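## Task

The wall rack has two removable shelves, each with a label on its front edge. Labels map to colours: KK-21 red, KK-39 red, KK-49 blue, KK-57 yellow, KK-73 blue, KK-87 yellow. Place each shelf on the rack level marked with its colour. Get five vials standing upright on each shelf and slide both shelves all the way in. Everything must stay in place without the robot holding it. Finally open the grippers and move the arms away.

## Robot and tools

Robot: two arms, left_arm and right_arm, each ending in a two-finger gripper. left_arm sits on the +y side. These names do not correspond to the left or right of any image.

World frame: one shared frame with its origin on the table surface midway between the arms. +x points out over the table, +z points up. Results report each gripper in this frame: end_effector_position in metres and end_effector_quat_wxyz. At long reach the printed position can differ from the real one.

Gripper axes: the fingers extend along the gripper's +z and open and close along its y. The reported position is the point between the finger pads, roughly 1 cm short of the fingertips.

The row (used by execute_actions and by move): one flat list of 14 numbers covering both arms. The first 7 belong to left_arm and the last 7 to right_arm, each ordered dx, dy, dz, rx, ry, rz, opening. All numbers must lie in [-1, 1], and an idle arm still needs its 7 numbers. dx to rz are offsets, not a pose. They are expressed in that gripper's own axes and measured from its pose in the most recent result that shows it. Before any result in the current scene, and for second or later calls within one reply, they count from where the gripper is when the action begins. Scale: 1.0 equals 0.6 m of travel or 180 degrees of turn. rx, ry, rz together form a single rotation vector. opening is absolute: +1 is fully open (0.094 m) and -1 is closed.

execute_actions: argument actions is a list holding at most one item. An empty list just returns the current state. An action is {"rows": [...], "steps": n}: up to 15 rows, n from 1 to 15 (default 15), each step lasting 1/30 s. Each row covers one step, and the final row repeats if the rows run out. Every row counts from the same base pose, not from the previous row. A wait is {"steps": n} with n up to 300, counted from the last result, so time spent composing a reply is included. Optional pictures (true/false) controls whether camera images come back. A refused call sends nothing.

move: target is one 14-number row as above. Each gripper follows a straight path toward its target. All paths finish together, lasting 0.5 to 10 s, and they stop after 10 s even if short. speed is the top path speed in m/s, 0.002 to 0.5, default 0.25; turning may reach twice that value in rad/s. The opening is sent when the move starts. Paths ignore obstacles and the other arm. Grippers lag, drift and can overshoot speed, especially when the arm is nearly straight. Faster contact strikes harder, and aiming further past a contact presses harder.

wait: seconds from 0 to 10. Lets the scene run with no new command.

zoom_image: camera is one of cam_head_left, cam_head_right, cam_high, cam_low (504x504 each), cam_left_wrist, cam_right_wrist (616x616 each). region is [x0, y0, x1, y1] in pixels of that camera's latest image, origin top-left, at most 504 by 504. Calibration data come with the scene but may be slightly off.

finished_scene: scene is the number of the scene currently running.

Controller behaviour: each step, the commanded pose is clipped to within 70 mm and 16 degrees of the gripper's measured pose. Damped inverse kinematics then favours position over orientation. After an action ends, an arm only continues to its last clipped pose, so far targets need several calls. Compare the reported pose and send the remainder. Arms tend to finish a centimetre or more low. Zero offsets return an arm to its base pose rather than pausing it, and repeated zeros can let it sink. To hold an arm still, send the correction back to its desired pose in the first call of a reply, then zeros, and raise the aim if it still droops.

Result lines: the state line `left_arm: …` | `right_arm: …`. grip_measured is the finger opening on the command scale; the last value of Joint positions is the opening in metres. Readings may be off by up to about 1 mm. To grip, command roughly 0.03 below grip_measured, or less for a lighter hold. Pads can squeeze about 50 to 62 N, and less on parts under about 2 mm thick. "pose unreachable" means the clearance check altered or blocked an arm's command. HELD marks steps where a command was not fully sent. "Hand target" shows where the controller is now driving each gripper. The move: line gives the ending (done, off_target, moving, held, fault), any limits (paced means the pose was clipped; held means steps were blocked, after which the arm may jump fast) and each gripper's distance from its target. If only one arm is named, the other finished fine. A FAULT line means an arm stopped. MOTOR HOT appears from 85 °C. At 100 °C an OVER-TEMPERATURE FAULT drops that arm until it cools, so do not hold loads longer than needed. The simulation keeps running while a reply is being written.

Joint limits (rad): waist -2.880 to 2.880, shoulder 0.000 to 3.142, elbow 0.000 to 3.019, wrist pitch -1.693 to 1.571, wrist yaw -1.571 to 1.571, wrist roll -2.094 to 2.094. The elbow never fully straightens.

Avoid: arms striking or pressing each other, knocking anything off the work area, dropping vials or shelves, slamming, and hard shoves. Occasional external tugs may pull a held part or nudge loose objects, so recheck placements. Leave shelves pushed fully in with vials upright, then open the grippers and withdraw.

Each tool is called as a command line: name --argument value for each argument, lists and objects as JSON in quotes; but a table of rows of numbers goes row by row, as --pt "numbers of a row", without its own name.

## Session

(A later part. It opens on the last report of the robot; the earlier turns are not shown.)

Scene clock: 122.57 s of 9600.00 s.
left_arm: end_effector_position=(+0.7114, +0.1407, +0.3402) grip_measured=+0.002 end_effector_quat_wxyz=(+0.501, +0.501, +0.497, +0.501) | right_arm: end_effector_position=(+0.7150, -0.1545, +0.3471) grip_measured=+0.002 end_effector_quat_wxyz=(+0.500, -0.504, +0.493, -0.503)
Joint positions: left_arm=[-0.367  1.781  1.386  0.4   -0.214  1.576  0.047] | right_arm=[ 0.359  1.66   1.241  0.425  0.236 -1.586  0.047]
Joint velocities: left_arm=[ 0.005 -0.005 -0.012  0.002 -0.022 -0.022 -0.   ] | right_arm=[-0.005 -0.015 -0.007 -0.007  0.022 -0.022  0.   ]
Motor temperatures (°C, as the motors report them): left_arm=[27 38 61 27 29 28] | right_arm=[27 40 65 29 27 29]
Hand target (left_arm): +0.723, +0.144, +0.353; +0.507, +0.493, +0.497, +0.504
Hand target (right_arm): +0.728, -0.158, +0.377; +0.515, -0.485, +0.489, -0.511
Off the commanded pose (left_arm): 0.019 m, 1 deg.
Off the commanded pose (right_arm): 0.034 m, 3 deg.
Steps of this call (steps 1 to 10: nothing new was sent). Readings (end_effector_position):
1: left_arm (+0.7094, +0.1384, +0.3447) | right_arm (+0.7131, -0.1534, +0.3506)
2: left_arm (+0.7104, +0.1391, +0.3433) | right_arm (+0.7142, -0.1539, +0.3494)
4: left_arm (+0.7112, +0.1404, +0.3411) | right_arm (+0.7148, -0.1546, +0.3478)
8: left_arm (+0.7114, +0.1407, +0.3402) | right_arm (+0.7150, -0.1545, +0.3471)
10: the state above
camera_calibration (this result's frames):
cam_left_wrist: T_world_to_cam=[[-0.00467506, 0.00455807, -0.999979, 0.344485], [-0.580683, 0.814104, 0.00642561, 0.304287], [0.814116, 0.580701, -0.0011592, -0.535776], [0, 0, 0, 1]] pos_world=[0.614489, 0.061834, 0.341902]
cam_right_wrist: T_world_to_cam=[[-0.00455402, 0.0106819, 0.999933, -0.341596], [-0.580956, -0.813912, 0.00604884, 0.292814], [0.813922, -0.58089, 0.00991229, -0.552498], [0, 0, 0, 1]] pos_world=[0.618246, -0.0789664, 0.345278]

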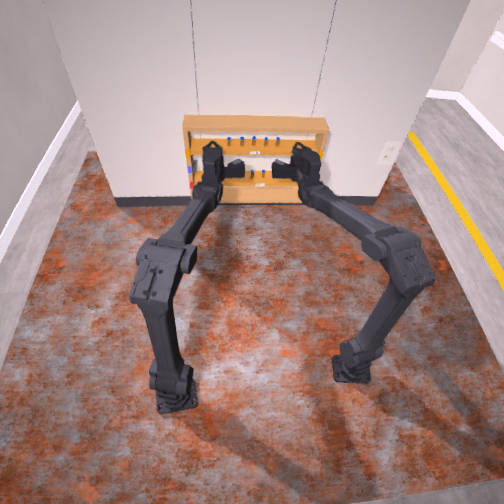

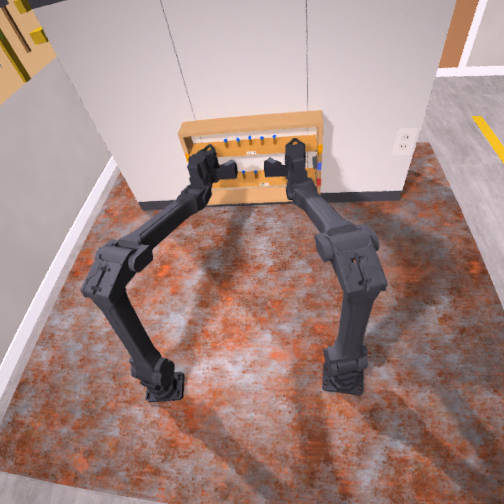

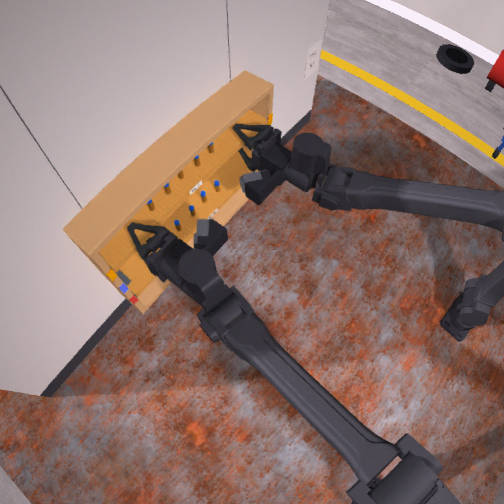

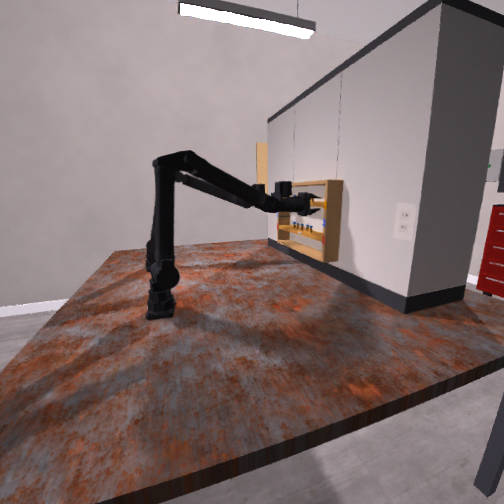

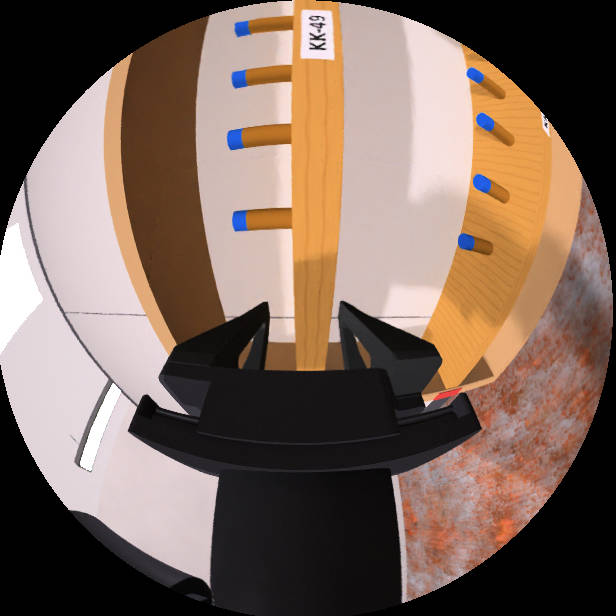

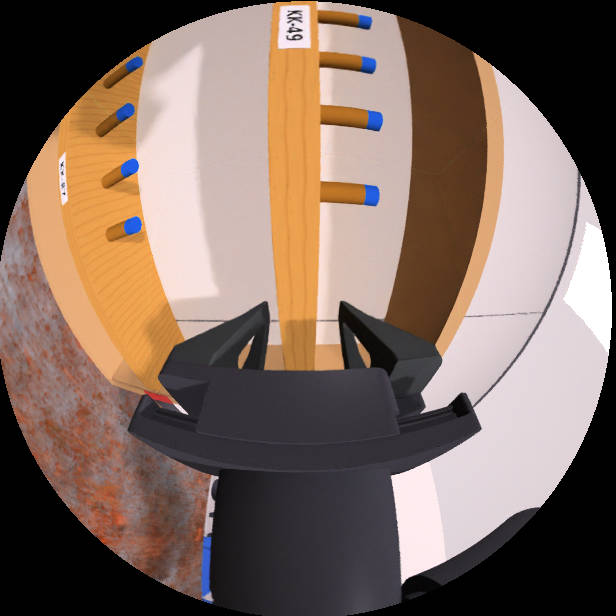

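execute_actions --actions '[{"rows":[[0.003,0.0217,0.0214,-0.0049,0.0013,-0.0025,-0.03,0.0058,-0.0495,0.0269,0.0141,0.0025,0.006,-0.03],[0.003,0.0209,0.0216,-0.0047,0.0013,-0.002,-0.07,0.0058,-0.049,0.0271,0.0139,0.0025,0.005,-0.07],[0.003,0.02,0.0219,-0.0044,0.0013,-0.0015,-0.11,0.0058,-0.0485,0.0272,0.0137,0.0025,0.0045,-0.11],[0.003,0.019,0.0223,-0.0042,0.0013,-0.0012,-0.15,0.0058,-0.0479,0.0274,0.0135,0.0025,0.004,-0.15],[0.003,0.018,0.0226,-0.0039,0.0013,-0.001,-0.19,0.0058,-0.0473,0.0276,0.0133,0.0025,0.0036,-0.19],[0.003,0.0171,0.0229,-0.0037,0.0013,-0.0009,-0.23,0.0058,-0.0468,0.0278,0.0131,0.0025,0.0035,-0.23],[0.003,0.0165,0.0231,-0.0035,0.0013,-0.0008,-0.27,0.0058,-0.0464,0.0279,0.013,0.0025,0.0034,-0.27],[0.003,0.0162,0.0232,-0.0034,0.0013,-0.0008,-0.31,0.0058,-0.0462,0.028,0.0129,0.0025,0.0034,-0.31],[0.003,0.0162,0.0232,-0.0034,0.0013,-0.0008,-0.35,0.0058,-0.0462,0.028,0.0129,0.0025,0.0034,-0.35],[0.003,0.0162,0.0232,-0.0034,0.0013,-0.0008,-0.385,0.0058,-0.0462,0.028,0.0129,0.0025,0.0034,-0.385],[0.003,0.0162,0.0232,-0.0034,0.0013,-0.0008,-0.415,0.0058,-0.0462,0.028,0.0129,0.0025,0.0034,-0.415],[0.003,0.0162,0.0232,-0.0034,0.0013,-0.0008,-0.44,0.0058,-0.0462,0.028,0.0129,0.0025,0.0034,-0.44],[0.003,0.0162,0.0232,-0.0034,0.0013,-0.0008,-0.465,0.0058,-0.0462,0.028,0.0129,0.0025,0.0034,-0.465],[0.003,0.0162,0.0232,-0.0034,0.0013,-0.0008,-0.485,0.0058,-0.0462,0.028,0.0129,0.0025,0.0034,-0.485],[0.003,0.0162,0.0232,-0.0034,0.0013,-0.0008,-0.5,0.0058,-0.0462,0.028,0.0129,0.0025,0.0034,-0.5]],"steps":15}]' --pictures false

execute_actions --actions '[{"rows":[[0.0028,0.023,0.02,-0.0055,0.0012,-0.0013,-0.513,0.0055,-0.05,0.025,0.0144,0.0024,0.0037,-0.513],[0.0026,0.0239,0.0189,-0.006,0.0012,-0.0014,-0.526,0.0052,-0.0503,0.0233,0.0146,0.0024,0.0038,-0.526],[0.0025,0.0248,0.0178,-0.0065,0.0012,-0.0016,-0.539,0.005,-0.0506,0.0215,0.0148,0.0023,0.0039,-0.539],[0.0023,0.0256,0.0167,-0.007,0.0012,-0.0017,-0.551,0.0047,-0.0509,0.0198,0.0151,0.0023,0.0039,-0.551],[0.0022,0.0265,0.0155,-0.0074,0.0011,-0.0018,-0.563,0.0044,-0.0511,0.018,0.0153,0.0022,0.004,-0.563],[0.002,0.0273,0.0144,-0.0079,0.0011,-0.0019,-0.574,0.0042,-0.0514,0.0163,0.0155,0.0022,0.004,-0.574],[0.0018,0.0282,0.0132,-0.0084,0.0011,-0.002,-0.585,0.0039,-0.0517,0.0145,0.0157,0.0021,0.0041,-0.585],[0.0017,0.0291,0.0121,-0.0089,0.0011,-0.0022,-0.595,0.0036,-0.0519,0.0127,0.0159,0.0021,0.0042,-0.595],[0.0015,0.0299,0.011,-0.0094,0.001,-0.0023,-0.605,0.0034,-0.0522,0.011,0.0161,0.002,0.0042,-0.605],[0.0014,0.0308,0.0098,-0.0099,0.001,-0.0024,-0.615,0.0031,-0.0524,0.0092,0.0163,0.002,0.0043,-0.615],[0.0012,0.0316,0.0087,-0.0103,0.001,-0.0025,-0.625,0.0028,-0.0527,0.0075,0.0166,0.002,0.0043,-0.625],[0.001,0.0325,0.0076,-0.0108,0.001,-0.0027,-0.634,0.0025,-0.053,0.0057,0.0168,0.002,0.0044,-0.634],[0.0009,0.0333,0.0064,-0.0113,0.001,-0.0028,-0.643,0.0023,-0.0532,0.004,0.017,0.002,0.0044,-0.643],[0.0007,0.0342,0.0053,-0.0118,0.001,-0.0029,-0.652,0.002,-0.0535,0.0022,0.0172,0.002,0.0045,-0.652],[0.0007,0.0342,0.0053,-0.0118,0.001,-0.0029,-0.66,0.002,-0.0535,0.0022,0.0172,0.002,0.0045,-0.66]],"steps":15}]' --pictures false

execute_actions --actions '[{"rows":[[0.0007,0.036,0.0047,-0.0123,0.001,-0.003,-0.66,0.002,-0.0553,0.0015,0.0176,0.002,0.0046,-0.66],[0.0006,0.039,0.0036,-0.0132,0.001,-0.0032,-0.66,0.0019,-0.0582,0.0003,0.0183,0.002,0.0048,-0.66],[0.0006,0.0432,0.0021,-0.0144,0.001,-0.0035,-0.66,0.0019,-0.0623,-0.0014,0.0193,0.002,0.0051,-0.66],[0.0005,0.048,0.0004,-0.0158,0.001,-0.0038,-0.66,0.0018,-0.067,-0.0034,0.0205,0.002,0.0054,-0.66],[0.0005,0.0534,-0.0016,-0.0173,0.001,-0.0042,-0.66,0.0017,-0.0722,-0.0055,0.0217,0.002,0.0057,-0.66],[0.0004,0.0588,-0.0035,-0.0189,0.001,-0.0046,-0.66,0.0016,-0.0775,-0.0077,0.023,0.002,0.006,-0.66],[0.0004,0.0643,-0.0055,-0.0205,0.001,-0.005,-0.66,0.0015,-0.0828,-0.0099,0.0243,0.002,0.0064,-0.66],[0.0003,0.0697,-0.0074,-0.022,0.001,-0.0053,-0.66,0.0014,-0.088,-0.0121,0.0256,0.002,0.0067,-0.66],[0.0002,0.0751,-0.0093,-0.0236,0.001,-0.0057,-0.66,0.0013,-0.0933,-0.0143,0.0269,0.002,0.007,-0.66],[0.0002,0.0799,-0.011,-0.0249,0.001,-0.006,-0.66,0.0012,-0.098,-0.0162,0.028,0.002,0.0073,-0.66],[0.0001,0.0841,-0.0125,-0.0262,0.001,-0.0063,-0.66,0.0012,-0.1021,-0.0179,0.029,0.002,0.0076,-0.66],[0.0001,0.0877,-0.0138,-0.0272,0.001,-0.0065,-0.66,0.0011,-0.1056,-0.0193,0.0298,0.002,0.0078,-0.66],[0,0.0907,-0.0149,-0.0281,0.001,-0.0068,-0.66,0.001,-0.1085,-0.0205,0.0305,0.002,0.008,-0.66],[0,0.0929,-0.0157,-0.0287,0.001,-0.0069,-0.66,0.001,-0.1106,-0.0214,0.031,0.002,0.0081,-0.66],[0,0.0943,-0.0162,-0.0291,0.001,-0.007,-0.66,0.001,-0.112,-0.022,0.0314,0.002,0.0082,-0.66]],"steps":15}]' --pictures false

execute_actions --actions '[{"steps":10}]'

Scene clock: 174.97 s of 9600.00 s.
left_arm: end_effector_position=(+0.7115, +0.1405, +0.3387) grip_measured=-0.489 end_effector_quat_wxyz=(+0.500, +0.503, +0.498, +0.500) | right_arm: end_effector_position=(+0.7150, -0.1545, +0.3465) grip_measured=-0.489 end_effector_quat_wxyz=(+0.499, -0.505, +0.494, -0.502)
Joint positions: left_arm=[-0.367  1.782  1.386  0.396 -0.213  1.576  0.024] | right_arm=[ 0.359  1.66   1.241  0.423  0.236 -1.586  0.024]
Joint velocities: left_arm=[-0.005  0.005  0.002  0.002 -0.037 -0.037 -0.017] | right_arm=[-0.015 -0.015  0.002  0.007 -0.022  0.037 -0.018]
Motor temperatures (°C, as the motors report them): left_arm=[27 39 63 27 29 28] | right_arm=[27 41 68 29 27 29]
Hand target (left_arm): +0.724, +0.143, +0.350; +0.504, +0.497, +0.496, +0.504
Hand target (right_arm): +0.729, -0.159, +0.375; +0.510, -0.489, +0.487, -0.512
Off the commanded pose (left_arm): 0.018 m, 1 deg.
Off the commanded pose (right_arm): 0.033 m, 3 deg.
Steps of this call (steps 1 to 90: nothing new was sent; then 48.90 s passed at rest; steps 91 to 105: all 15 steps of this action). Readings (end_effector_position):
91: left_arm (+0.7114, +0.1406, +0.3402) | right_arm (+0.7150, -0.1545, +0.3471)
92: left_arm (+0.7114, +0.1406, +0.3402) | right_arm (+0.7150, -0.1545, +0.3471)
94: left_arm (+0.7114, +0.1406, +0.3400) | right_arm (+0.7150, -0.1545, +0.3471)
98: left_arm (+0.7114, +0.1406, +0.3397) | right_arm (+0.7150, -0.1545, +0.3466)
105: the state above

Scene clock: 175.47 s of 9600.00 s.
left_arm: end_effector_position=(+0.7116, +0.1405, +0.3380) grip_measured=-0.623 end_effector_quat_wxyz=(+0.499, +0.503, +0.498, +0.499) | right_arm: end_effector_position=(+0.7150, -0.1547, +0.3460) grip_measured=-0.622 end_effector_quat_wxyz=(+0.498, -0.505, +0.494, -0.502)
Joint positions: left_arm=[-0.367  1.783  1.386  0.394 -0.213  1.576  0.018] | right_arm=[ 0.359  1.66   1.241  0.421  0.238 -1.586  0.018]
Joint velocities: left_arm=[ 0.005  0.005 -0.007 -0.007  0.037 -0.051  0.001] | right_arm=[-0.005 -0.005 -0.007 -0.007 -0.066  0.007  0.   ]
Motor temperatures (°C, as the motors report them): left_arm=[27 39 63 27 29 28] | right_arm=[27 41 68 29 27 29]
Hand target (left_arm): +0.714, +0.141, +0.359; +0.510, +0.490, +0.491, +0.508
Hand target (right_arm): +0.715, -0.156, +0.378; +0.514, -0.486, +0.485, -0.514
Off the commanded pose (left_arm): 0.021 m, 2 deg.
Off the commanded pose (right_arm): 0.033 m, 3 deg.
Steps of this call (steps 1 to 15: all 15 steps of this action). Readings (end_effector_position):
1: left_arm (+0.7116, +0.1405, +0.3384) | right_arm (+0.7150, -0.1545, +0.3464)
2: left_arm (+0.7116, +0.1405, +0.3382) | right_arm (+0.7150, -0.1545, +0.3463)
4: left_arm (+0.7116, +0.1405, +0.3380) | right_arm (+0.7150, -0.1545, +0.3460)
8: left_arm (+0.7116, +0.1405, +0.3380) | right_arm (+0.7150, -0.1545, +0.3460)
15: the state above

Scene clock: 175.97 s of 9600.00 s.
left_arm: end_effector_position=(+0.7103, +0.1404, +0.3422) grip_measured=-0.623 end_effector_quat_wxyz=(+0.501, +0.502, +0.497, +0.501) | right_arm: end_effector_position=(+0.7138, -0.1550, +0.3497) grip_measured=-0.622 end_effector_quat_wxyz=(+0.499, -0.503, +0.494, -0.504)
Joint positions: left_arm=[-0.368  1.777  1.386  0.394 -0.215  1.577  0.018] | right_arm=[ 0.36   1.655  1.241  0.421  0.241 -1.586  0.018]
Joint velocities: left_arm=[-0.005 -0.073 -0.012 -0.007  0.007  0.022 -0.001] | right_arm=[ 0.005 -0.054  0.007  0.017  0.022 -0.007 -0.001]
Motor temperatures (°C, as the motors report them): left_arm=[27 39 63 27 29 28] | right_arm=[27 41 68 29 27 29]
Hand target (left_arm): +0.701, +0.141, +0.394; +0.526, +0.474, +0.481, +0.517
Hand target (right_arm): +0.700, -0.156, +0.411; +0.527, -0.472, +0.477, -0.521
Off the commanded pose (left_arm): 0.053 m, 5 deg.
Off the commanded pose (right_arm): 0.065 m, 6 deg.
Steps of this call (steps 1 to 15: all 15 steps of this action). Readings (end_effector_position):
1: left_arm (+0.7116, +0.1405, +0.3380) | right_arm (+0.7150, -0.1547, +0.3460)
2: left_arm (+0.7116, +0.1405, +0.3380) | right_arm (+0.7150, -0.1548, +0.3460)
4: left_arm (+0.7116, +0.1405, +0.3380) | right_arm (+0.7150, -0.1548, +0.3460)
8: left_arm (+0.7116, +0.1406, +0.3380) | right_arm (+0.7150, -0.1550, +0.3460)
15: the state above

Scene clock: 176.30 s of 9600.00 s.
left_arm: end_effector_position=(+0.7072, +0.1406, +0.3529) grip_measured=-0.623 end_effector_quat_wxyz=(+0.504, +0.498, +0.493, +0.505) | right_arm: end_effector_position=(+0.7105, -0.1550, +0.3597) grip_measured=-0.622 end_effector_quat_wxyz=(+0.504, -0.499, +0.491, -0.506)
Joint positions: left_arm=[-0.369  1.762  1.386  0.394 -0.215  1.581  0.018] | right_arm=[ 0.361  1.641  1.241  0.421  0.241 -1.586  0.018]
Joint velocities: left_arm=[ 0.005 -0.015 -0.002  0.002  0.051 -0.022 -0.   ] | right_arm=[-0.005 -0.015  0.002  0.012 -0.007 -0.007  0.001]
Motor temperatures (°C, as the motors report them): left_arm=[27 39 63 27 29 28] | right_arm=[27 41 67 29 27 29]
Hand target (left_arm): +0.701, +0.141, +0.394; +0.526, +0.473, +0.481, +0.517
Hand target (right_arm): +0.700, -0.156, +0.411; +0.527, -0.472, +0.477, -0.521
Off the commanded pose (left_arm): 0.042 m, 4 deg.
Off the commanded pose (right_arm): 0.054 m, 5 deg.
Steps of this call (steps 1 to 10: nothing new was sent). Readings (end_effector_position):
1: left_arm (+0.7099, +0.1405, +0.3436) | right_arm (+0.7132, -0.1548, +0.3513)
2: left_arm (+0.7095, +0.1406, +0.3453) | right_arm (+0.7127, -0.1550, +0.3529)
4: left_arm (+0.7085, +0.1406, +0.3487) | right_arm (+0.7117, -0.1550, +0.3560)
8: left_arm (+0.7073, +0.1406, +0.3526) | right_arm (+0.7105, -0.1550, +0.3597)
10: the state above
camera_calibration (this result's frames):
cam_left_wrist: T_world_to_cam=[[0.00838036, 0.00698135, -0.999941, 0.347571], [-0.580466, 0.814284, 0.000820343, 0.303606], [0.814242, 0.580424, 0.0108764, -0.536604], [0, 0, 0, 1]] pos_world=[0.610245, 0.0618094, 0.353138]
cam_right_wrist: T_world_to_cam=[[-0.0193102, 0.00694373, 0.999789, -0.34422], [-0.58344, -0.812137, -0.00562826, 0.295871], [0.811926, -0.583426, 0.0197337, -0.551792], [0, 0, 0, 1]] pos_world=[0.61399, -0.0792521, 0.356702]

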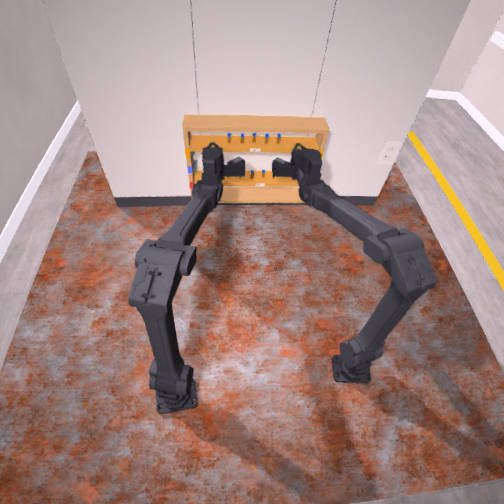

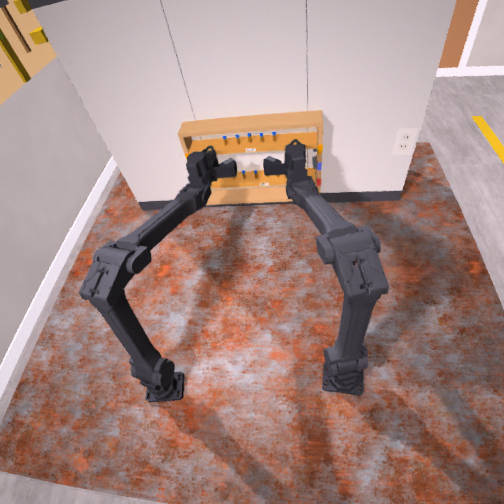

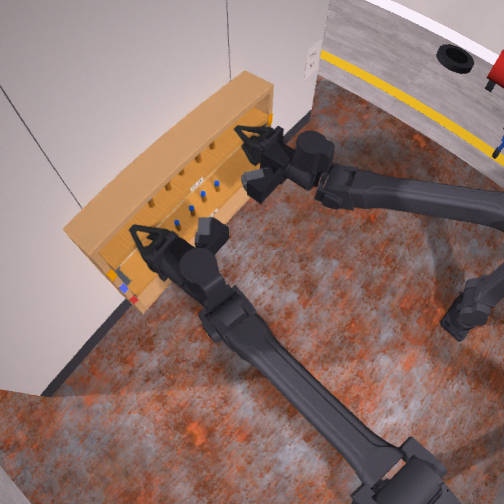

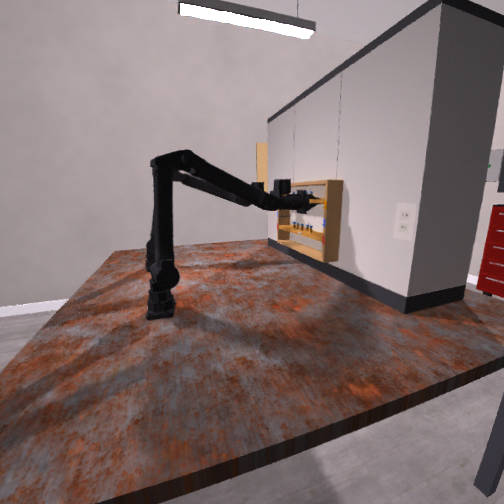

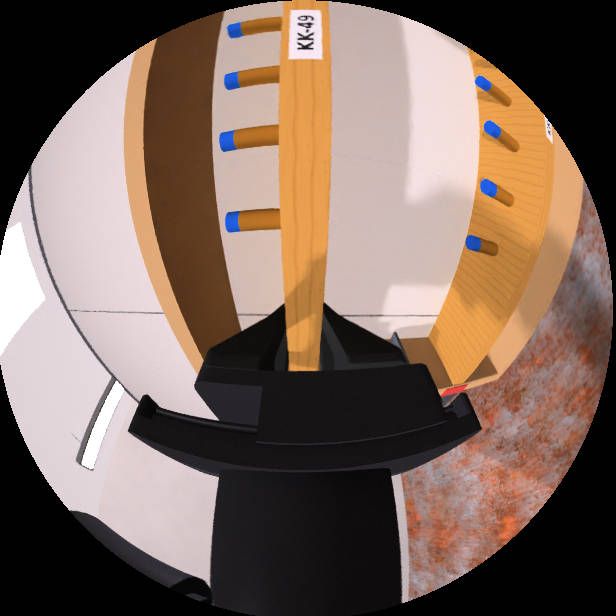

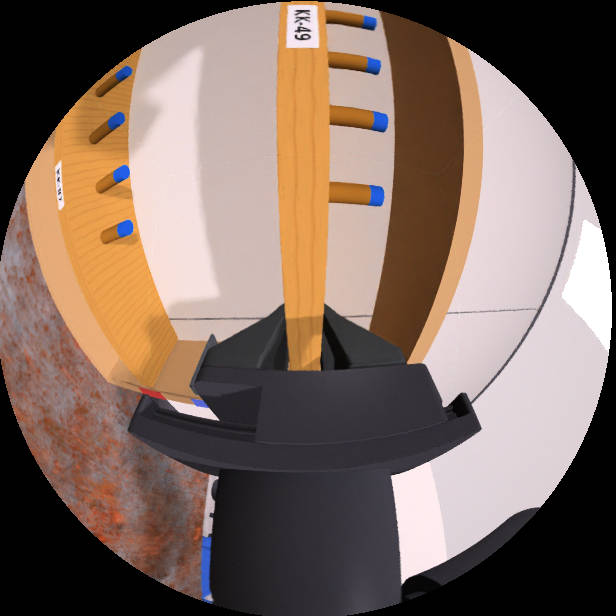

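execute_actions --actions '[{"rows":[[-0.0008,0.0694,-0.0093,-0.0225,0.0007,-0.0055,-0.66,-0.0002,-0.0895,-0.0142,0.0257,0.0016,0.0066,-0.66],[-0.0017,0.0688,-0.0118,-0.0224,0.0003,-0.0054,-0.66,-0.0012,-0.0894,-0.0168,0.0258,0.001,0.0067,-0.66],[-0.0027,0.0681,-0.0155,-0.0222,-0.0001,-0.0054,-0.66,-0.0023,-0.0893,-0.0204,0.026,0.0003,0.0067,-0.66],[-0.0037,0.0672,-0.0196,-0.022,-0.0006,-0.0053,-0.66,-0.0034,-0.0892,-0.0245,0.0262,-0.0004,0.0068,-0.66],[-0.0047,0.0662,-0.0243,-0.0217,-0.001,-0.0053,-0.66,-0.0045,-0.089,-0.0291,0.0264,-0.0011,0.0068,-0.66],[-0.0056,0.0652,-0.0289,-0.0215,-0.0014,-0.0052,-0.66,-0.0055,-0.0889,-0.0337,0.0266,-0.0017,0.0069,-0.66],[-0.0063,0.0642,-0.0336,-0.0212,-0.0017,-0.0052,-0.66,-0.0062,-0.0888,-0.0384,0.0268,-0.0022,0.007,-0.66],[-0.0067,0.0632,-0.0383,-0.0209,-0.0019,-0.0051,-0.66,-0.0067,-0.0886,-0.043,0.027,-0.0025,0.007,-0.66],[-0.0067,0.0622,-0.0429,-0.0207,-0.0019,-0.005,-0.66,-0.0067,-0.0885,-0.0476,0.0272,-0.0025,0.0071,-0.66],[-0.0067,0.0612,-0.0476,-0.0204,-0.0019,-0.005,-0.66,-0.0067,-0.0883,-0.0522,0.0274,-0.0025,0.0071,-0.66],[-0.0067,0.0604,-0.0517,-0.0202,-0.0019,-0.0049,-0.66,-0.0067,-0.0882,-0.0563,0.0276,-0.0025,0.0072,-0.66],[-0.0067,0.0596,-0.0554,-0.02,-0.0019,-0.0049,-0.66,-0.0067,-0.0881,-0.0599,0.0278,-0.0025,0.0072,-0.66],[-0.0067,0.059,-0.0579,-0.0199,-0.0019,-0.0048,-0.66,-0.0067,-0.088,-0.0625,0.0279,-0.0025,0.0073,-0.66],[-0.0067,0.0587,-0.0595,-0.0198,-0.0019,-0.0048,-0.66,-0.0067,-0.088,-0.064,0.028,-0.0025,0.0073,-0.66]],"steps":15}]' --pictures false

execute_actions --actions '[{"steps":7}]' --pictures false

execute_actions --actions '[{"rows":[[-0.0067,0.0625,-0.0128,-0.0229,-0.0019,-0.0053,-0.66,-0.0067,-0.0905,-0.0178,0.0314,-0.0025,0.008,-0.66],[-0.0067,0.0624,-0.0153,-0.0228,-0.0019,-0.0053,-0.66,-0.0067,-0.0904,-0.0203,0.0313,-0.0025,0.008,-0.66],[-0.0067,0.0623,-0.0188,-0.0227,-0.0019,-0.0053,-0.66,-0.0067,-0.0903,-0.0238,0.0312,-0.0025,0.008,-0.66],[-0.0067,0.0622,-0.0228,-0.0226,-0.0019,-0.0053,-0.66,-0.0067,-0.0902,-0.0278,0.0311,-0.0025,0.008,-0.66],[-0.0067,0.0621,-0.0273,-0.0225,-0.0019,-0.0053,-0.66,-0.0067,-0.0901,-0.0323,0.0309,-0.0025,0.0079,-0.66],[-0.0067,0.062,-0.0318,-0.0224,-0.0019,-0.0053,-0.66,-0.0067,-0.09,-0.0368,0.0308,-0.0025,0.0079,-0.66],[-0.0067,0.0619,-0.0363,-0.0223,-0.0019,-0.0053,-0.66,-0.0067,-0.0899,-0.0413,0.0307,-0.0025,0.0079,-0.66],[-0.0067,0.0617,-0.0408,-0.0222,-0.0019,-0.0052,-0.66,-0.0067,-0.0898,-0.0458,0.0305,-0.0025,0.0079,-0.66],[-0.0067,0.0616,-0.0453,-0.0221,-0.0019,-0.0052,-0.66,-0.0067,-0.0897,-0.0503,0.0304,-0.0025,0.0079,-0.66],[-0.0067,0.0615,-0.0498,-0.022,-0.0019,-0.0052,-0.66,-0.0067,-0.0896,-0.0548,0.0302,-0.0025,0.0078,-0.66],[-0.0067,0.0614,-0.0538,-0.0219,-0.0019,-0.0052,-0.66,-0.0067,-0.0895,-0.0588,0.0301,-0.0025,0.0078,-0.66],[-0.0067,0.0613,-0.0573,-0.0218,-0.0019,-0.0052,-0.66,-0.0067,-0.0894,-0.0623,0.03,-0.0025,0.0078,-0.66],[-0.0067,0.0612,-0.0598,-0.0217,-0.0019,-0.0052,-0.66,-0.0067,-0.0893,-0.0648,0.0299,-0.0025,0.0078,-0.66],[-0.0067,0.0612,-0.0613,-0.0217,-0.0019,-0.0052,-0.66,-0.0067,-0.0893,-0.0663,0.0299,-0.0025,0.0078,-0.66]],"steps":15}]' --pictures false

execute_actions --actions '[{"steps":9}]'

Scene clock: 212.07 s of 9600.00 s.
left_arm: end_effector_position=(+0.6810, +0.1414, +0.3479) grip_measured=-0.623 end_effector_quat_wxyz=(+0.498, +0.504, +0.496, +0.502) | right_arm: end_effector_position=(+0.6852, -0.1540, +0.3546) grip_measured=-0.622 end_effector_quat_wxyz=(+0.500, -0.505, +0.493, -0.502)
Joint positions: left_arm=[-0.378  1.701  1.301  0.399 -0.226  1.582  0.018] | right_arm=[ 0.373  1.582  1.165  0.421  0.25  -1.586  0.018]
Joint velocities: left_arm=[-0.034 -0.122 -0.105  0.027 -0.007  0.007  0.   ] | right_arm=[ 0.005 -0.151 -0.129  0.017  0.066  0.007 -0.   ]
Motor temperatures (°C, as the motors report them): left_arm=[27 42 59 27 29 28] | right_arm=[27 44 63 29 27 29]
Hand target (left_arm): +0.671, +0.137, +0.387; +0.524, +0.481, +0.479, +0.515
Hand target (right_arm): +0.670, -0.152, +0.410; +0.532, -0.472, +0.473, -0.520
Off the commanded pose (left_arm): 0.041 m, 5 deg.
Off the commanded pose (right_arm): 0.059 m, 6 deg.
Steps of this call (steps 1 to 90: nothing new was sent; then 32.27 s passed at rest; steps 91 to 105: all 15 steps of this action). Readings (end_effector_position):
91: left_arm (+0.7071, +0.1403, +0.3529) | right_arm (+0.7105, -0.1551, +0.3597)
92: left_arm (+0.7071, +0.1403, +0.3529) | right_arm (+0.7104, -0.1550, +0.3597)
94: left_arm (+0.7068, +0.1405, +0.3528) | right_arm (+0.7101, -0.1550, +0.3598)
98: left_arm (+0.6997, +0.1411, +0.3502) | right_arm (+0.7038, -0.1542, +0.3572)
105: the state above

Scene clock: 212.30 s of 9600.00 s.
left_arm: end_effector_position=(+0.6782, +0.1410, +0.3528) grip_measured=-0.623 end_effector_quat_wxyz=(+0.501, +0.502, +0.494, +0.503) | right_arm: end_effector_position=(+0.6821, -0.1547, +0.3595) grip_measured=-0.622 end_effector_quat_wxyz=(+0.502, -0.503, +0.492, -0.504)
Joint positions: left_arm=[-0.38   1.692  1.296  0.403 -0.226  1.582  0.018] | right_arm=[ 0.374  1.571  1.161  0.421  0.251 -1.586  0.018]
Joint velocities: left_arm=[-0.015  0.005 -0.012  0.007 -0.037 -0.007 -0.   ] | right_arm=[-0.015 -0.005  0.002  0.017  0.051  0.051 -0.   ]
Motor temperatures (°C, as the motors report them): left_arm=[27 42 59 27 29 28] | right_arm=[27 44 63 29 27 29]
Hand target (left_arm): +0.671, +0.137, +0.387; +0.524, +0.480, +0.479, +0.515
Hand target (right_arm): +0.671, -0.152, +0.410; +0.533, -0.472, +0.473, -0.520
Off the commanded pose (left_arm): 0.036 m, 4 deg.
Off the commanded pose (right_arm): 0.054 m, 6 deg.
Steps of this call (steps 1 to 7: nothing new was sent). Readings (end_effector_position):
1: left_arm (+0.6797, +0.1414, +0.3487) | right_arm (+0.6837, -0.1542, +0.3556)
2: left_arm (+0.6790, +0.1411, +0.3498) | right_arm (+0.6830, -0.1545, +0.3567)
4: left_arm (+0.6784, +0.1409, +0.3521) | right_arm (+0.6823, -0.1547, +0.3587)
7: the state above

Scene clock: 212.80 s of 9600.00 s.
left_arm: end_effector_position=(+0.6507, +0.1417, +0.3521) grip_measured=-0.623 end_effector_quat_wxyz=(+0.497, +0.504, +0.497, +0.502) | right_arm: end_effector_position=(+0.6552, -0.1541, +0.3586) grip_measured=-0.622 end_effector_quat_wxyz=(+0.500, -0.506, +0.493, -0.502)
Joint positions: left_arm=[-0.391  1.625  1.216  0.408 -0.239  1.582  0.018] | right_arm=[ 0.388  1.506  1.089  0.421  0.263 -1.586  0.018]
Joint velocities: left_arm=[-0.024 -0.151 -0.1    0.017  0.007 -0.007 -0.001] | right_arm=[ 0.005 -0.181 -0.09   0.007 -0.066  0.022 -0.   ]
Motor temperatures (°C, as the motors report them): left_arm=[27 42 59 27 29 28] | right_arm=[27 44 63 29 27 29]
Hand target (left_arm): +0.641, +0.137, +0.388; +0.523, +0.482, +0.480, +0.514
Hand target (right_arm): +0.641, -0.152, +0.411; +0.532, -0.474, +0.473, -0.518
Off the commanded pose (left_arm): 0.039 m, 5 deg.
Off the commanded pose (right_arm): 0.056 m, 6 deg.
Steps of this call (steps 1 to 15: all 15 steps of this action). Readings (end_effector_position):
1: left_arm (+0.6782, +0.1410, +0.3528) | right_arm (+0.6821, -0.1547, +0.3595)
2: left_arm (+0.6781, +0.1410, +0.3526) | right_arm (+0.6821, -0.1547, +0.3595)
4: left_arm (+0.6771, +0.1411, +0.3519) | right_arm (+0.6813, -0.1544, +0.3591)
8: left_arm (+0.6688, +0.1419, +0.3497) | right_arm (+0.6737, -0.1539, +0.3561)
15: the state above

Scene clock: 213.10 s of 9600.00 s.
left_arm: end_effector_position=(+0.6477, +0.1411, +0.3583) grip_measured=-0.623 end_effector_quat_wxyz=(+0.501, +0.501, +0.494, +0.503) | right_arm: end_effector_position=(+0.6519, -0.1547, +0.3647) grip_measured=-0.622 end_effector_quat_wxyz=(+0.503, -0.503, +0.491, -0.503)
Joint positions: left_arm=[-0.393  1.615  1.212  0.411 -0.239  1.582  0.018] | right_arm=[ 0.389  1.494  1.086  0.421  0.264 -1.586  0.018]
Joint velocities: left_arm=[ 0.015  0.005  0.012  0.007  0.007 -0.066  0.001] | right_arm=[ 0.005 -0.015 -0.007 -0.012 -0.007 -0.022  0.001]
Motor temperatures (°C, as the motors report them): left_arm=[27 42 59 27 29 28] | right_arm=[27 44 63 29 27 29]
Hand target (left_arm): +0.641, +0.137, +0.388; +0.522, +0.482, +0.480, +0.514
Hand target (right_arm): +0.641, -0.152, +0.410; +0.532, -0.474, +0.473, -0.518
Off the commanded pose (left_arm): 0.032 m, 4 deg.
Off the commanded pose (right_arm): 0.049 m, 5 deg.
Steps of this call (steps 1 to 9: nothing new was sent). Readings (end_effector_position):
1: left_arm (+0.6495, +0.1417, +0.3534) | right_arm (+0.6538, -0.1543, +0.3601)
2: left_arm (+0.6486, +0.1414, +0.3551) | right_arm (+0.6530, -0.1544, +0.3616)
4: left_arm (+0.6479, +0.1413, +0.3577) | right_arm (+0.6521, -0.1546, +0.3640)
8: left_arm (+0.6477, +0.1411, +0.3583) | right_arm (+0.6519, -0.1547, +0.3647)
9: the state above
camera_calibration (this result's frames):
cam_left_wrist: T_world_to_cam=[[-0.000226748, 0.0102171, -0.999948, 0.358546], [-0.580751, 0.814038, 0.00844925, 0.266176], [0.814081, 0.580722, 0.00574902, -0.486612], [0, 0, 0, 1]] pos_world=[0.550805, 0.0622459, 0.359076]
cam_right_wrist: T_world_to_cam=[[-0.0115183, 0.00855426, 0.999897, -0.355238], [-0.578802, -0.815468, 0.000308944, 0.256303], [0.815387, -0.578739, 0.014344, -0.503681], [0, 0, 0, 1]] pos_world=[0.554952, -0.079454, 0.362347]

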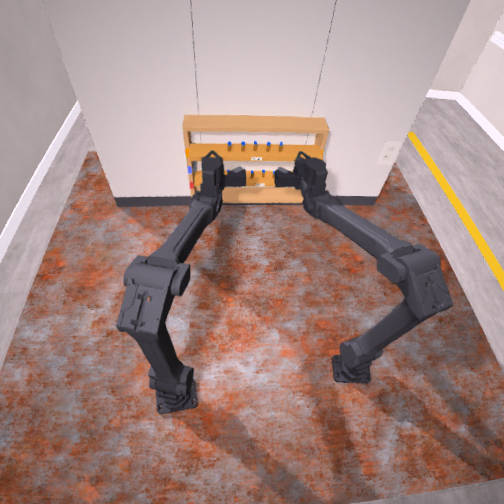

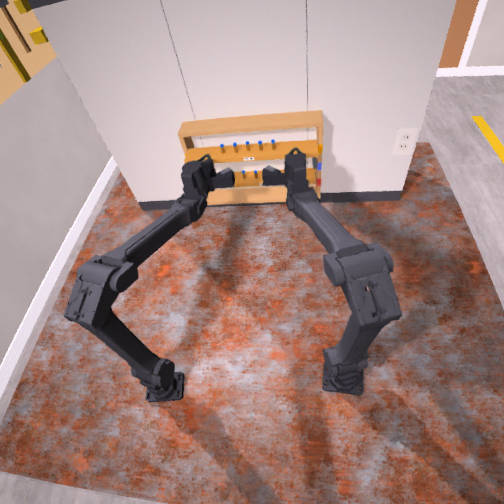

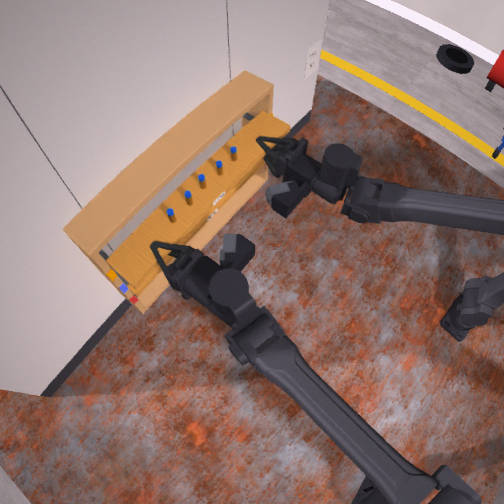

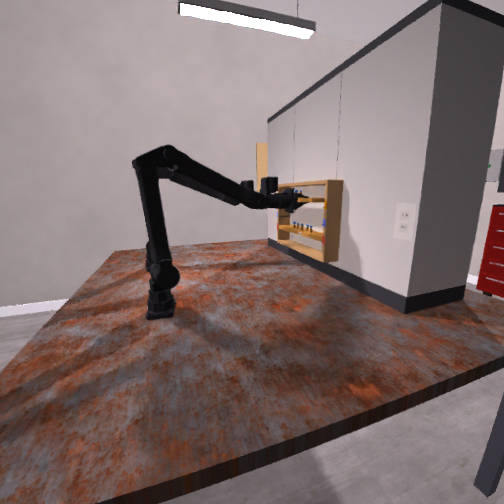

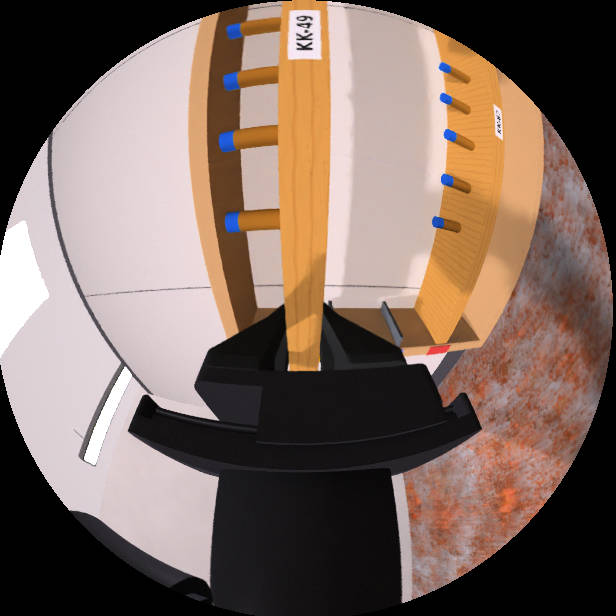

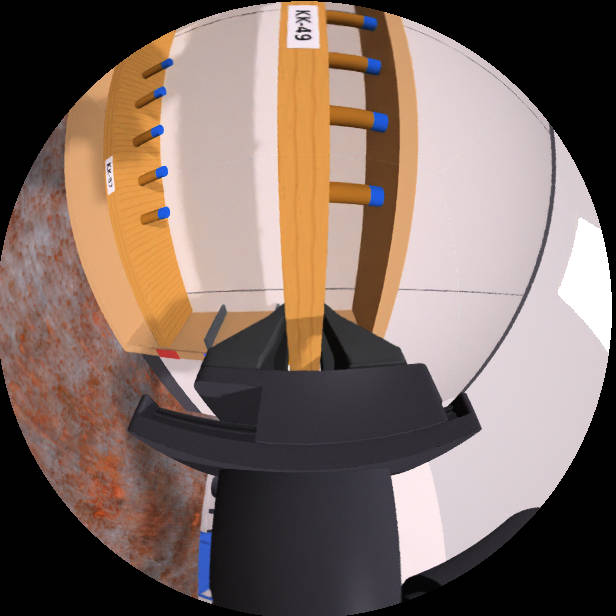

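execute_actions --actions '[{"rows":[[-0.0068,0.0516,-0.0117,-0.0214,-0.0019,-0.0052,-0.66,-0.0067,-0.0802,-0.0169,0.0293,-0.0025,0.0076,-0.66],[-0.0068,0.0514,-0.0135,-0.0213,-0.0019,-0.0052,-0.66,-0.0067,-0.08,-0.0188,0.0293,-0.0025,0.0076,-0.66],[-0.0068,0.0512,-0.016,-0.0212,-0.0019,-0.0051,-0.66,-0.0067,-0.0799,-0.0213,0.0293,-0.0025,0.0076,-0.66],[-0.0068,0.0506,-0.0188,-0.021,-0.0019,-0.0051,-0.66,-0.0067,-0.0794,-0.0243,0.0293,-0.0025,0.0076,-0.66],[-0.0068,0.0496,-0.022,-0.0209,-0.0019,-0.0051,-0.66,-0.0067,-0.0787,-0.0276,0.0293,-0.0025,0.0076,-0.66],[-0.0068,0.0482,-0.0252,-0.0207,-0.0019,-0.005,-0.66,-0.0067,-0.0776,-0.0309,0.0293,-0.0025,0.0076,-0.66],[-0.0068,0.0466,-0.0285,-0.0206,-0.0019,-0.005,-0.66,-0.0067,-0.0764,-0.0343,0.0293,-0.0025,0.0076,-0.66],[-0.0067,0.0446,-0.0317,-0.0205,-0.0019,-0.005,-0.66,-0.0067,-0.0748,-0.0376,0.0293,-0.0025,0.0076,-0.66],[-0.0067,0.0424,-0.0349,-0.0203,-0.0019,-0.0049,-0.66,-0.0067,-0.0731,-0.0409,0.0293,-0.0025,0.0076,-0.66],[-0.0067,0.0397,-0.0381,-0.0202,-0.0019,-0.0049,-0.66,-0.0067,-0.0711,-0.0442,0.0293,-0.0025,0.0076,-0.66],[-0.0067,0.0371,-0.0409,-0.02,-0.0019,-0.0049,-0.66,-0.0067,-0.0691,-0.0472,0.0293,-0.0025,0.0076,-0.66],[-0.0067,0.0345,-0.0434,-0.0199,-0.0019,-0.0048,-0.66,-0.0067,-0.0671,-0.0497,0.0293,-0.0025,0.0076,-0.66],[-0.0067,0.0327,-0.0452,-0.0198,-0.0019,-0.0048,-0.66,-0.0067,-0.0657,-0.0516,0.0293,-0.0025,0.0076,-0.66],[-0.0067,0.0315,-0.0463,-0.0198,-0.0019,-0.0048,-0.66,-0.0067,-0.0648,-0.0527,0.0293,-0.0025,0.0076,-0.66]],"steps":15}]' --pictures false

execute_actions --actions '[{"steps":6}]' --pictures false

execute_actions --actions '[{"rows":[[-0.0066,0.0474,-0.01,-0.0209,-0.0018,-0.005,-0.66,-0.0066,-0.0777,-0.0153,0.0304,-0.0024,0.0079,-0.66],[-0.0064,0.043,-0.0095,-0.0205,-0.0017,-0.005,-0.66,-0.0064,-0.0726,-0.0145,0.0299,-0.0023,0.0078,-0.66],[-0.0061,0.0368,-0.0088,-0.02,-0.0016,-0.0048,-0.66,-0.0061,-0.0654,-0.0134,0.029,-0.0021,0.0076,-0.66],[-0.0057,0.0298,-0.0079,-0.0194,-0.0015,-0.0047,-0.66,-0.0057,-0.0572,-0.0122,0.0281,-0.0019,0.0073,-0.66],[-0.0054,0.0219,-0.007,-0.0187,-0.0013,-0.0045,-0.66,-0.0054,-0.0479,-0.0107,0.0271,-0.0017,0.007,-0.66],[-0.005,0.014,-0.0061,-0.018,-0.0011,-0.0044,-0.66,-0.005,-0.0387,-0.0093,0.026,-0.0015,0.0068,-0.66],[-0.0046,0.0062,-0.0052,-0.0174,-0.001,-0.0042,-0.66,-0.0046,-0.0294,-0.0079,0.025,-0.0013,0.0065,-0.66],[-0.0042,-0.0017,-0.0042,-0.0167,-0.0008,-0.004,-0.66,-0.0042,-0.0201,-0.0065,0.0239,-0.001,0.0062,-0.66],[-0.0038,-0.0096,-0.0033,-0.016,-0.0006,-0.0039,-0.66,-0.0038,-0.0109,-0.0051,0.0228,-0.0008,0.006,-0.66],[-0.0035,-0.0175,-0.0024,-0.0153,-0.0004,-0.0037,-0.66,-0.0035,-0.0016,-0.0036,0.0218,-0.0006,0.0057,-0.66],[-0.0031,-0.0245,-0.0015,-0.0147,-0.0003,-0.0036,-0.66,-0.0031,0.0066,-0.0024,0.0209,-0.0004,0.0055,-0.66],[-0.0028,-0.0307,-0.0008,-0.0142,-0.0002,-0.0034,-0.66,-0.0028,0.0138,-0.0013,0.02,-0.0002,0.0052,-0.66],[-0.0026,-0.0351,-0.0003,-0.0138,-0.0001,-0.0034,-0.66,-0.0026,0.0189,-0.0005,0.0195,-0.0001,0.0051,-0.66],[-0.0025,-0.0377,0,-0.0136,0,-0.0033,-0.66,-0.0025,0.022,0,0.0191,0,0.005,-0.66]],"steps":15}]' --pictures false

execute_actions --actions '[{"steps":9}]'

Scene clock: 259.50 s of 9600.00 s.
left_arm: end_effector_position=(+0.6278, +0.1413, +0.3440) grip_measured=-0.623 end_effector_quat_wxyz=(+0.497, +0.505, +0.497, +0.501) | right_arm: end_effector_position=(+0.6322, -0.1549, +0.3509) grip_measured=-0.622 end_effector_quat_wxyz=(+0.498, -0.507, +0.494, -0.501)
Joint positions: left_arm=[-0.402  1.58   1.138  0.438 -0.249  1.582  0.018] | right_arm=[ 0.4    1.457  1.017  0.438  0.275 -1.586  0.018]
Joint velocities: left_arm=[-0.044 -0.073 -0.115  0.042 -0.007 -0.051 -0.001] | right_arm=[ 0.015 -0.083 -0.1    0.046  0.022 -0.022 -0.001]
Motor temperatures (°C, as the motors report them): left_arm=[27 41 57 27 29 28] | right_arm=[27 43 61 29 27 29]
Hand target (left_arm): +0.620, +0.137, +0.376; +0.521, +0.483, +0.481, +0.513
Hand target (right_arm): +0.619, -0.152, +0.402; +0.533, -0.475, +0.472, -0.518
Off the commanded pose (left_arm): 0.034 m, 4 deg.
Off the commanded pose (right_arm): 0.054 m, 6 deg.
Steps of this call (steps 1 to 90: nothing new was sent; then 42.90 s passed at rest; steps 91 to 105: all 15 steps of this action). Readings (end_effector_position):
91: left_arm (+0.6477, +0.1411, +0.3583) | right_arm (+0.6519, -0.1547, +0.3647)
92: left_arm (+0.6476, +0.1411, +0.3581) | right_arm (+0.6519, -0.1547, +0.3647)
94: left_arm (+0.6468, +0.1413, +0.3572) | right_arm (+0.6513, -0.1546, +0.3638)
98: left_arm (+0.6410, +0.1419, +0.3520) | right_arm (+0.6458, -0.1543, +0.3588)
105: the state above

Scene clock: 259.70 s of 9600.00 s.
left_arm: end_effector_position=(+0.6265, +0.1412, +0.3441) grip_measured=-0.623 end_effector_quat_wxyz=(+0.498, +0.504, +0.497, +0.501) | right_arm: end_effector_position=(+0.6308, -0.1552, +0.3510) grip_measured=-0.622 end_effector_quat_wxyz=(+0.499, -0.506, +0.493, -0.501)
Joint positions: left_arm=[-0.402  1.578  1.134  0.443 -0.25   1.582  0.018] | right_arm=[ 0.401  1.454  1.013  0.442  0.276 -1.586  0.018]
Joint velocities: left_arm=[-0.005 -0.005 -0.002  0.007  0.037 -0.022 -0.   ] | right_arm=[-0.005 -0.015 -0.007  0.007 -0.081 -0.066 -0.001]
Motor temperatures (°C, as the motors report them): left_arm=[27 41 57 27 29 28] | right_arm=[27 43 61 29 27 29]
Hand target (left_arm): +0.620, +0.137, +0.376; +0.521, +0.483, +0.481, +0.513
Hand target (right_arm): +0.619, -0.152, +0.402; +0.533, -0.474, +0.472, -0.518
Off the commanded pose (left_arm): 0.034 m, 4 deg.
Off the commanded pose (right_arm): 0.053 m, 6 deg.
Steps of this call (steps 1 to 6: nothing new was sent). Readings (end_effector_position):
1: left_arm (+0.6270, +0.1413, +0.3437) | right_arm (+0.6313, -0.1550, +0.3506)
2: left_arm (+0.6265, +0.1412, +0.3436) | right_arm (+0.6308, -0.1551, +0.3507)
4: left_arm (+0.6265, +0.1412, +0.3439) | right_arm (+0.6308, -0.1552, +0.3507)
6: the state above

Scene clock: 260.20 s of 9600.00 s.
left_arm: end_effector_position=(+0.6234, +0.1402, +0.3192) grip_measured=-0.623 end_effector_quat_wxyz=(+0.502, +0.501, +0.494, +0.503) | right_arm: end_effector_position=(+0.6279, -0.1558, +0.3262) grip_measured=-0.622 end_effector_quat_wxyz=(+0.502, -0.503, +0.490, -0.505)
Joint positions: left_arm=[-0.405  1.606  1.086  0.531 -0.251  1.582  0.018] | right_arm=[ 0.401  1.484  0.962  0.535  0.277 -1.59   0.018]
Joint velocities: left_arm=[-0.005  0.151 -0.081  0.066  0.022 -0.051 -0.001] | right_arm=[-0.005  0.21  -0.081  0.095  0.081  0.066  0.   ]
Motor temperatures (°C, as the motors report them): left_arm=[27 41 57 27 29 28] | right_arm=[27 43 61 29 27 29]
Hand target (left_arm): +0.626, +0.140, +0.322; +0.511, +0.491, +0.489, +0.509
Hand target (right_arm): +0.631, -0.154, +0.338; +0.517, -0.488, +0.483, -0.512
Off the commanded pose (left_arm): 0.004 m, 2 deg.
Off the commanded pose (right_arm): 0.012 m, 3 deg.
Steps of this call (steps 1 to 15: all 15 steps of this action). Readings (end_effector_position):
1: left_arm (+0.6265, +0.1412, +0.3441) | right_arm (+0.6308, -0.1552, +0.3510)
2: left_arm (+0.6265, +0.1412, +0.3441) | right_arm (+0.6308, -0.1552, +0.3511)
4: left_arm (+0.6259, +0.1411, +0.3439) | right_arm (+0.6303, -0.1553, +0.3509)
8: left_arm (+0.6230, +0.1410, +0.3406) | right_arm (+0.6272, -0.1557, +0.3475)
15: the state above

Scene clock: 260.50 s of 9600.00 s.
left_arm: end_effector_position=(+0.6250, +0.1400, +0.3021) grip_measured=-0.623 end_effector_quat_wxyz=(+0.496, +0.506, +0.500, +0.498) | right_arm: end_effector_position=(+0.6294, -0.1557, +0.3099) grip_measured=-0.622 end_effector_quat_wxyz=(+0.494, -0.510, +0.495, -0.501)
Joint positions: left_arm=[-0.405  1.625  1.076  0.535 -0.253  1.576  0.018] | right_arm=[ 0.401  1.503  0.951  0.541  0.279 -1.589  0.018]
Joint velocities: left_arm=[-0.005  0.005 -0.002  0.046 -0.022  0.007  0.003] | right_arm=[ 0.005  0.005  0.002  0.042 -0.007 -0.037  0.   ]
Motor temperatures (°C, as the motors report them): left_arm=[27 41 57 27 29 28] | right_arm=[27 43 61 29 27 29]
Hand target (left_arm): +0.626, +0.140, +0.322; +0.511, +0.491, +0.488, +0.509
Hand target (right_arm): +0.631, -0.154, +0.338; +0.517, -0.488, +0.483, -0.512
Off the commanded pose (left_arm): 0.019 m, 3 deg.
Off the commanded pose (right_arm): 0.028 m, 4 deg.
Steps of this call (steps 1 to 9: nothing new was sent). Readings (end_effector_position):
1: left_arm (+0.6240, +0.1402, +0.3147) | right_arm (+0.6285, -0.1557, +0.3216)
2: left_arm (+0.6244, +0.1401, +0.3103) | right_arm (+0.6290, -0.1556, +0.3174)
4: left_arm (+0.6249, +0.1400, +0.3038) | right_arm (+0.6294, -0.1556, +0.3114)
8: left_arm (+0.6250, +0.1400, +0.3017) | right_arm (+0.6294, -0.1557, +0.3094)
9: the state above
camera_calibration (this result's frames):
cam_left_wrist: T_world_to_cam=[[-0.022053, 0.00933192, -0.999713, 0.31608], [-0.58076, 0.813819, 0.0204078, 0.250808], [0.813776, 0.581043, -0.0125275, -0.461509], [0, 0, 0, 1]] pos_world=[0.528194, 0.0610947, 0.30509]
cam_right_wrist: T_world_to_cam=[[0.0112187, 0.0181489, 0.999772, -0.313405], [-0.581046, -0.813592, 0.0212892, 0.237686], [0.813793, -0.581153, 0.00141785, -0.480488], [0, 0, 0, 1]] pos_world=[0.532641, -0.0801692, 0.308955]

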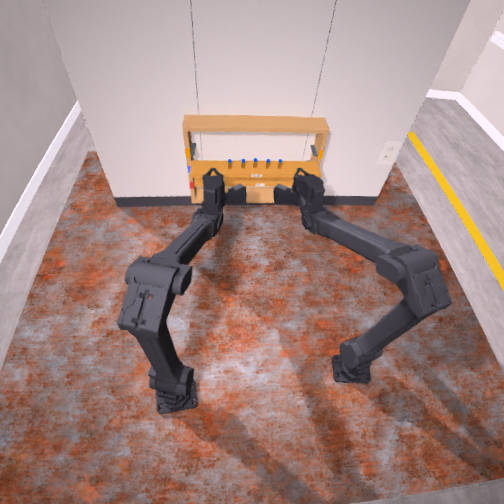

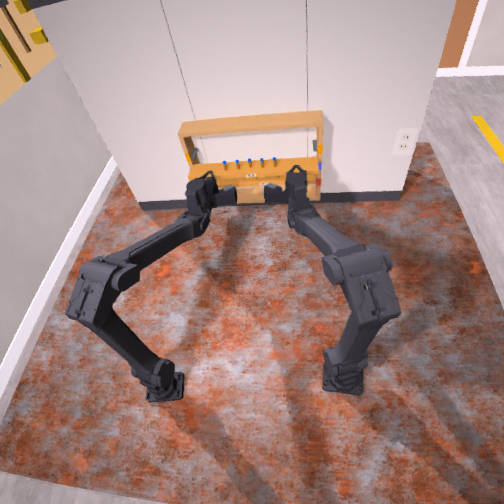

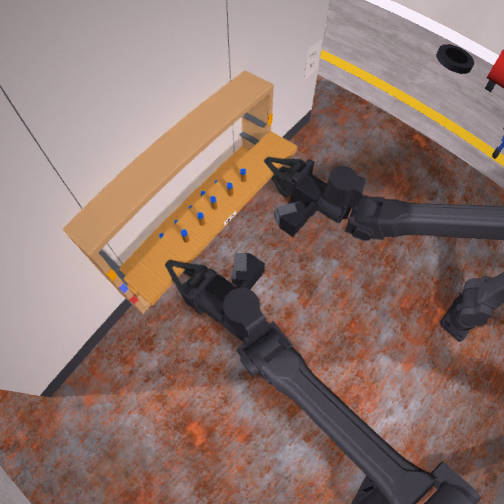

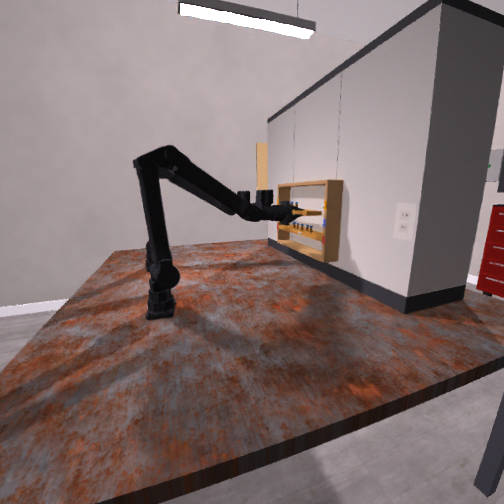

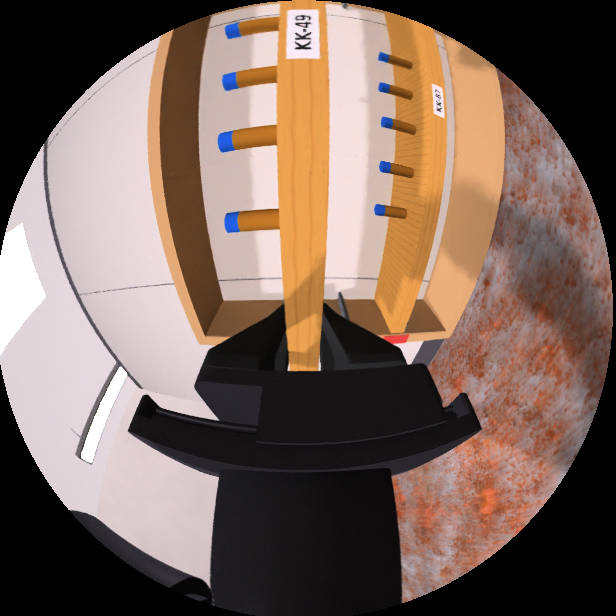

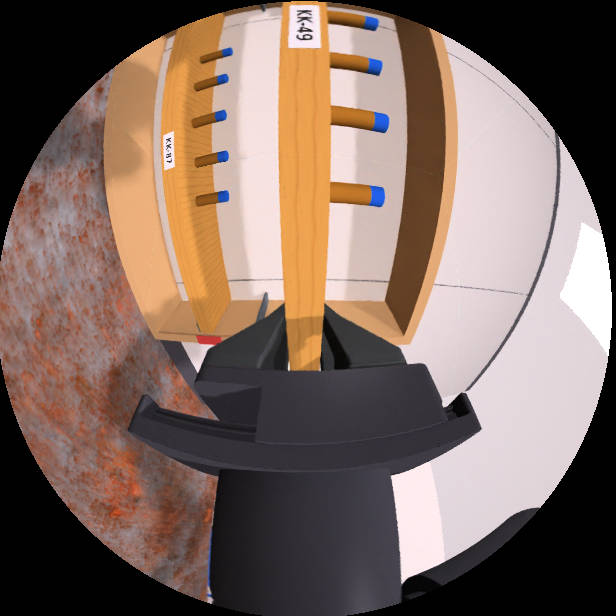

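zoom_image --camera "cam_head_left" --region '[175, 135, 225, 195]'

zoom_image --camera "cam_head_right" --region '[288, 130, 338, 190]'

Region (175, 135, 225, 195) of cam_head_left's 504x504 image, scaled by 8.400, with more detail than that image has.

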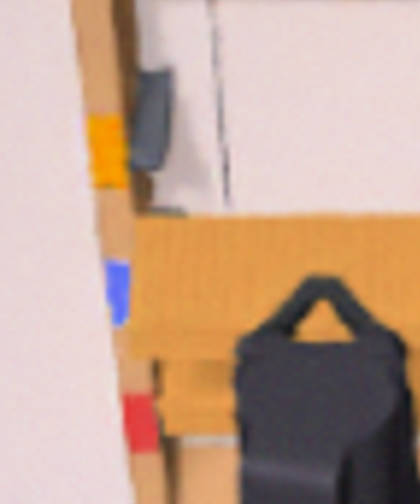

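Region (288, 130, 338, 190) of cam_head_right's 504x504 image, scaled by 8.400, with more detail than that image has.

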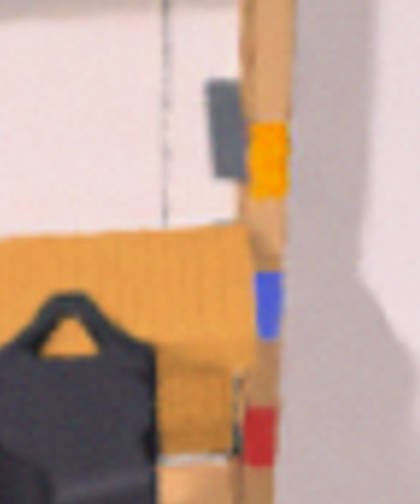

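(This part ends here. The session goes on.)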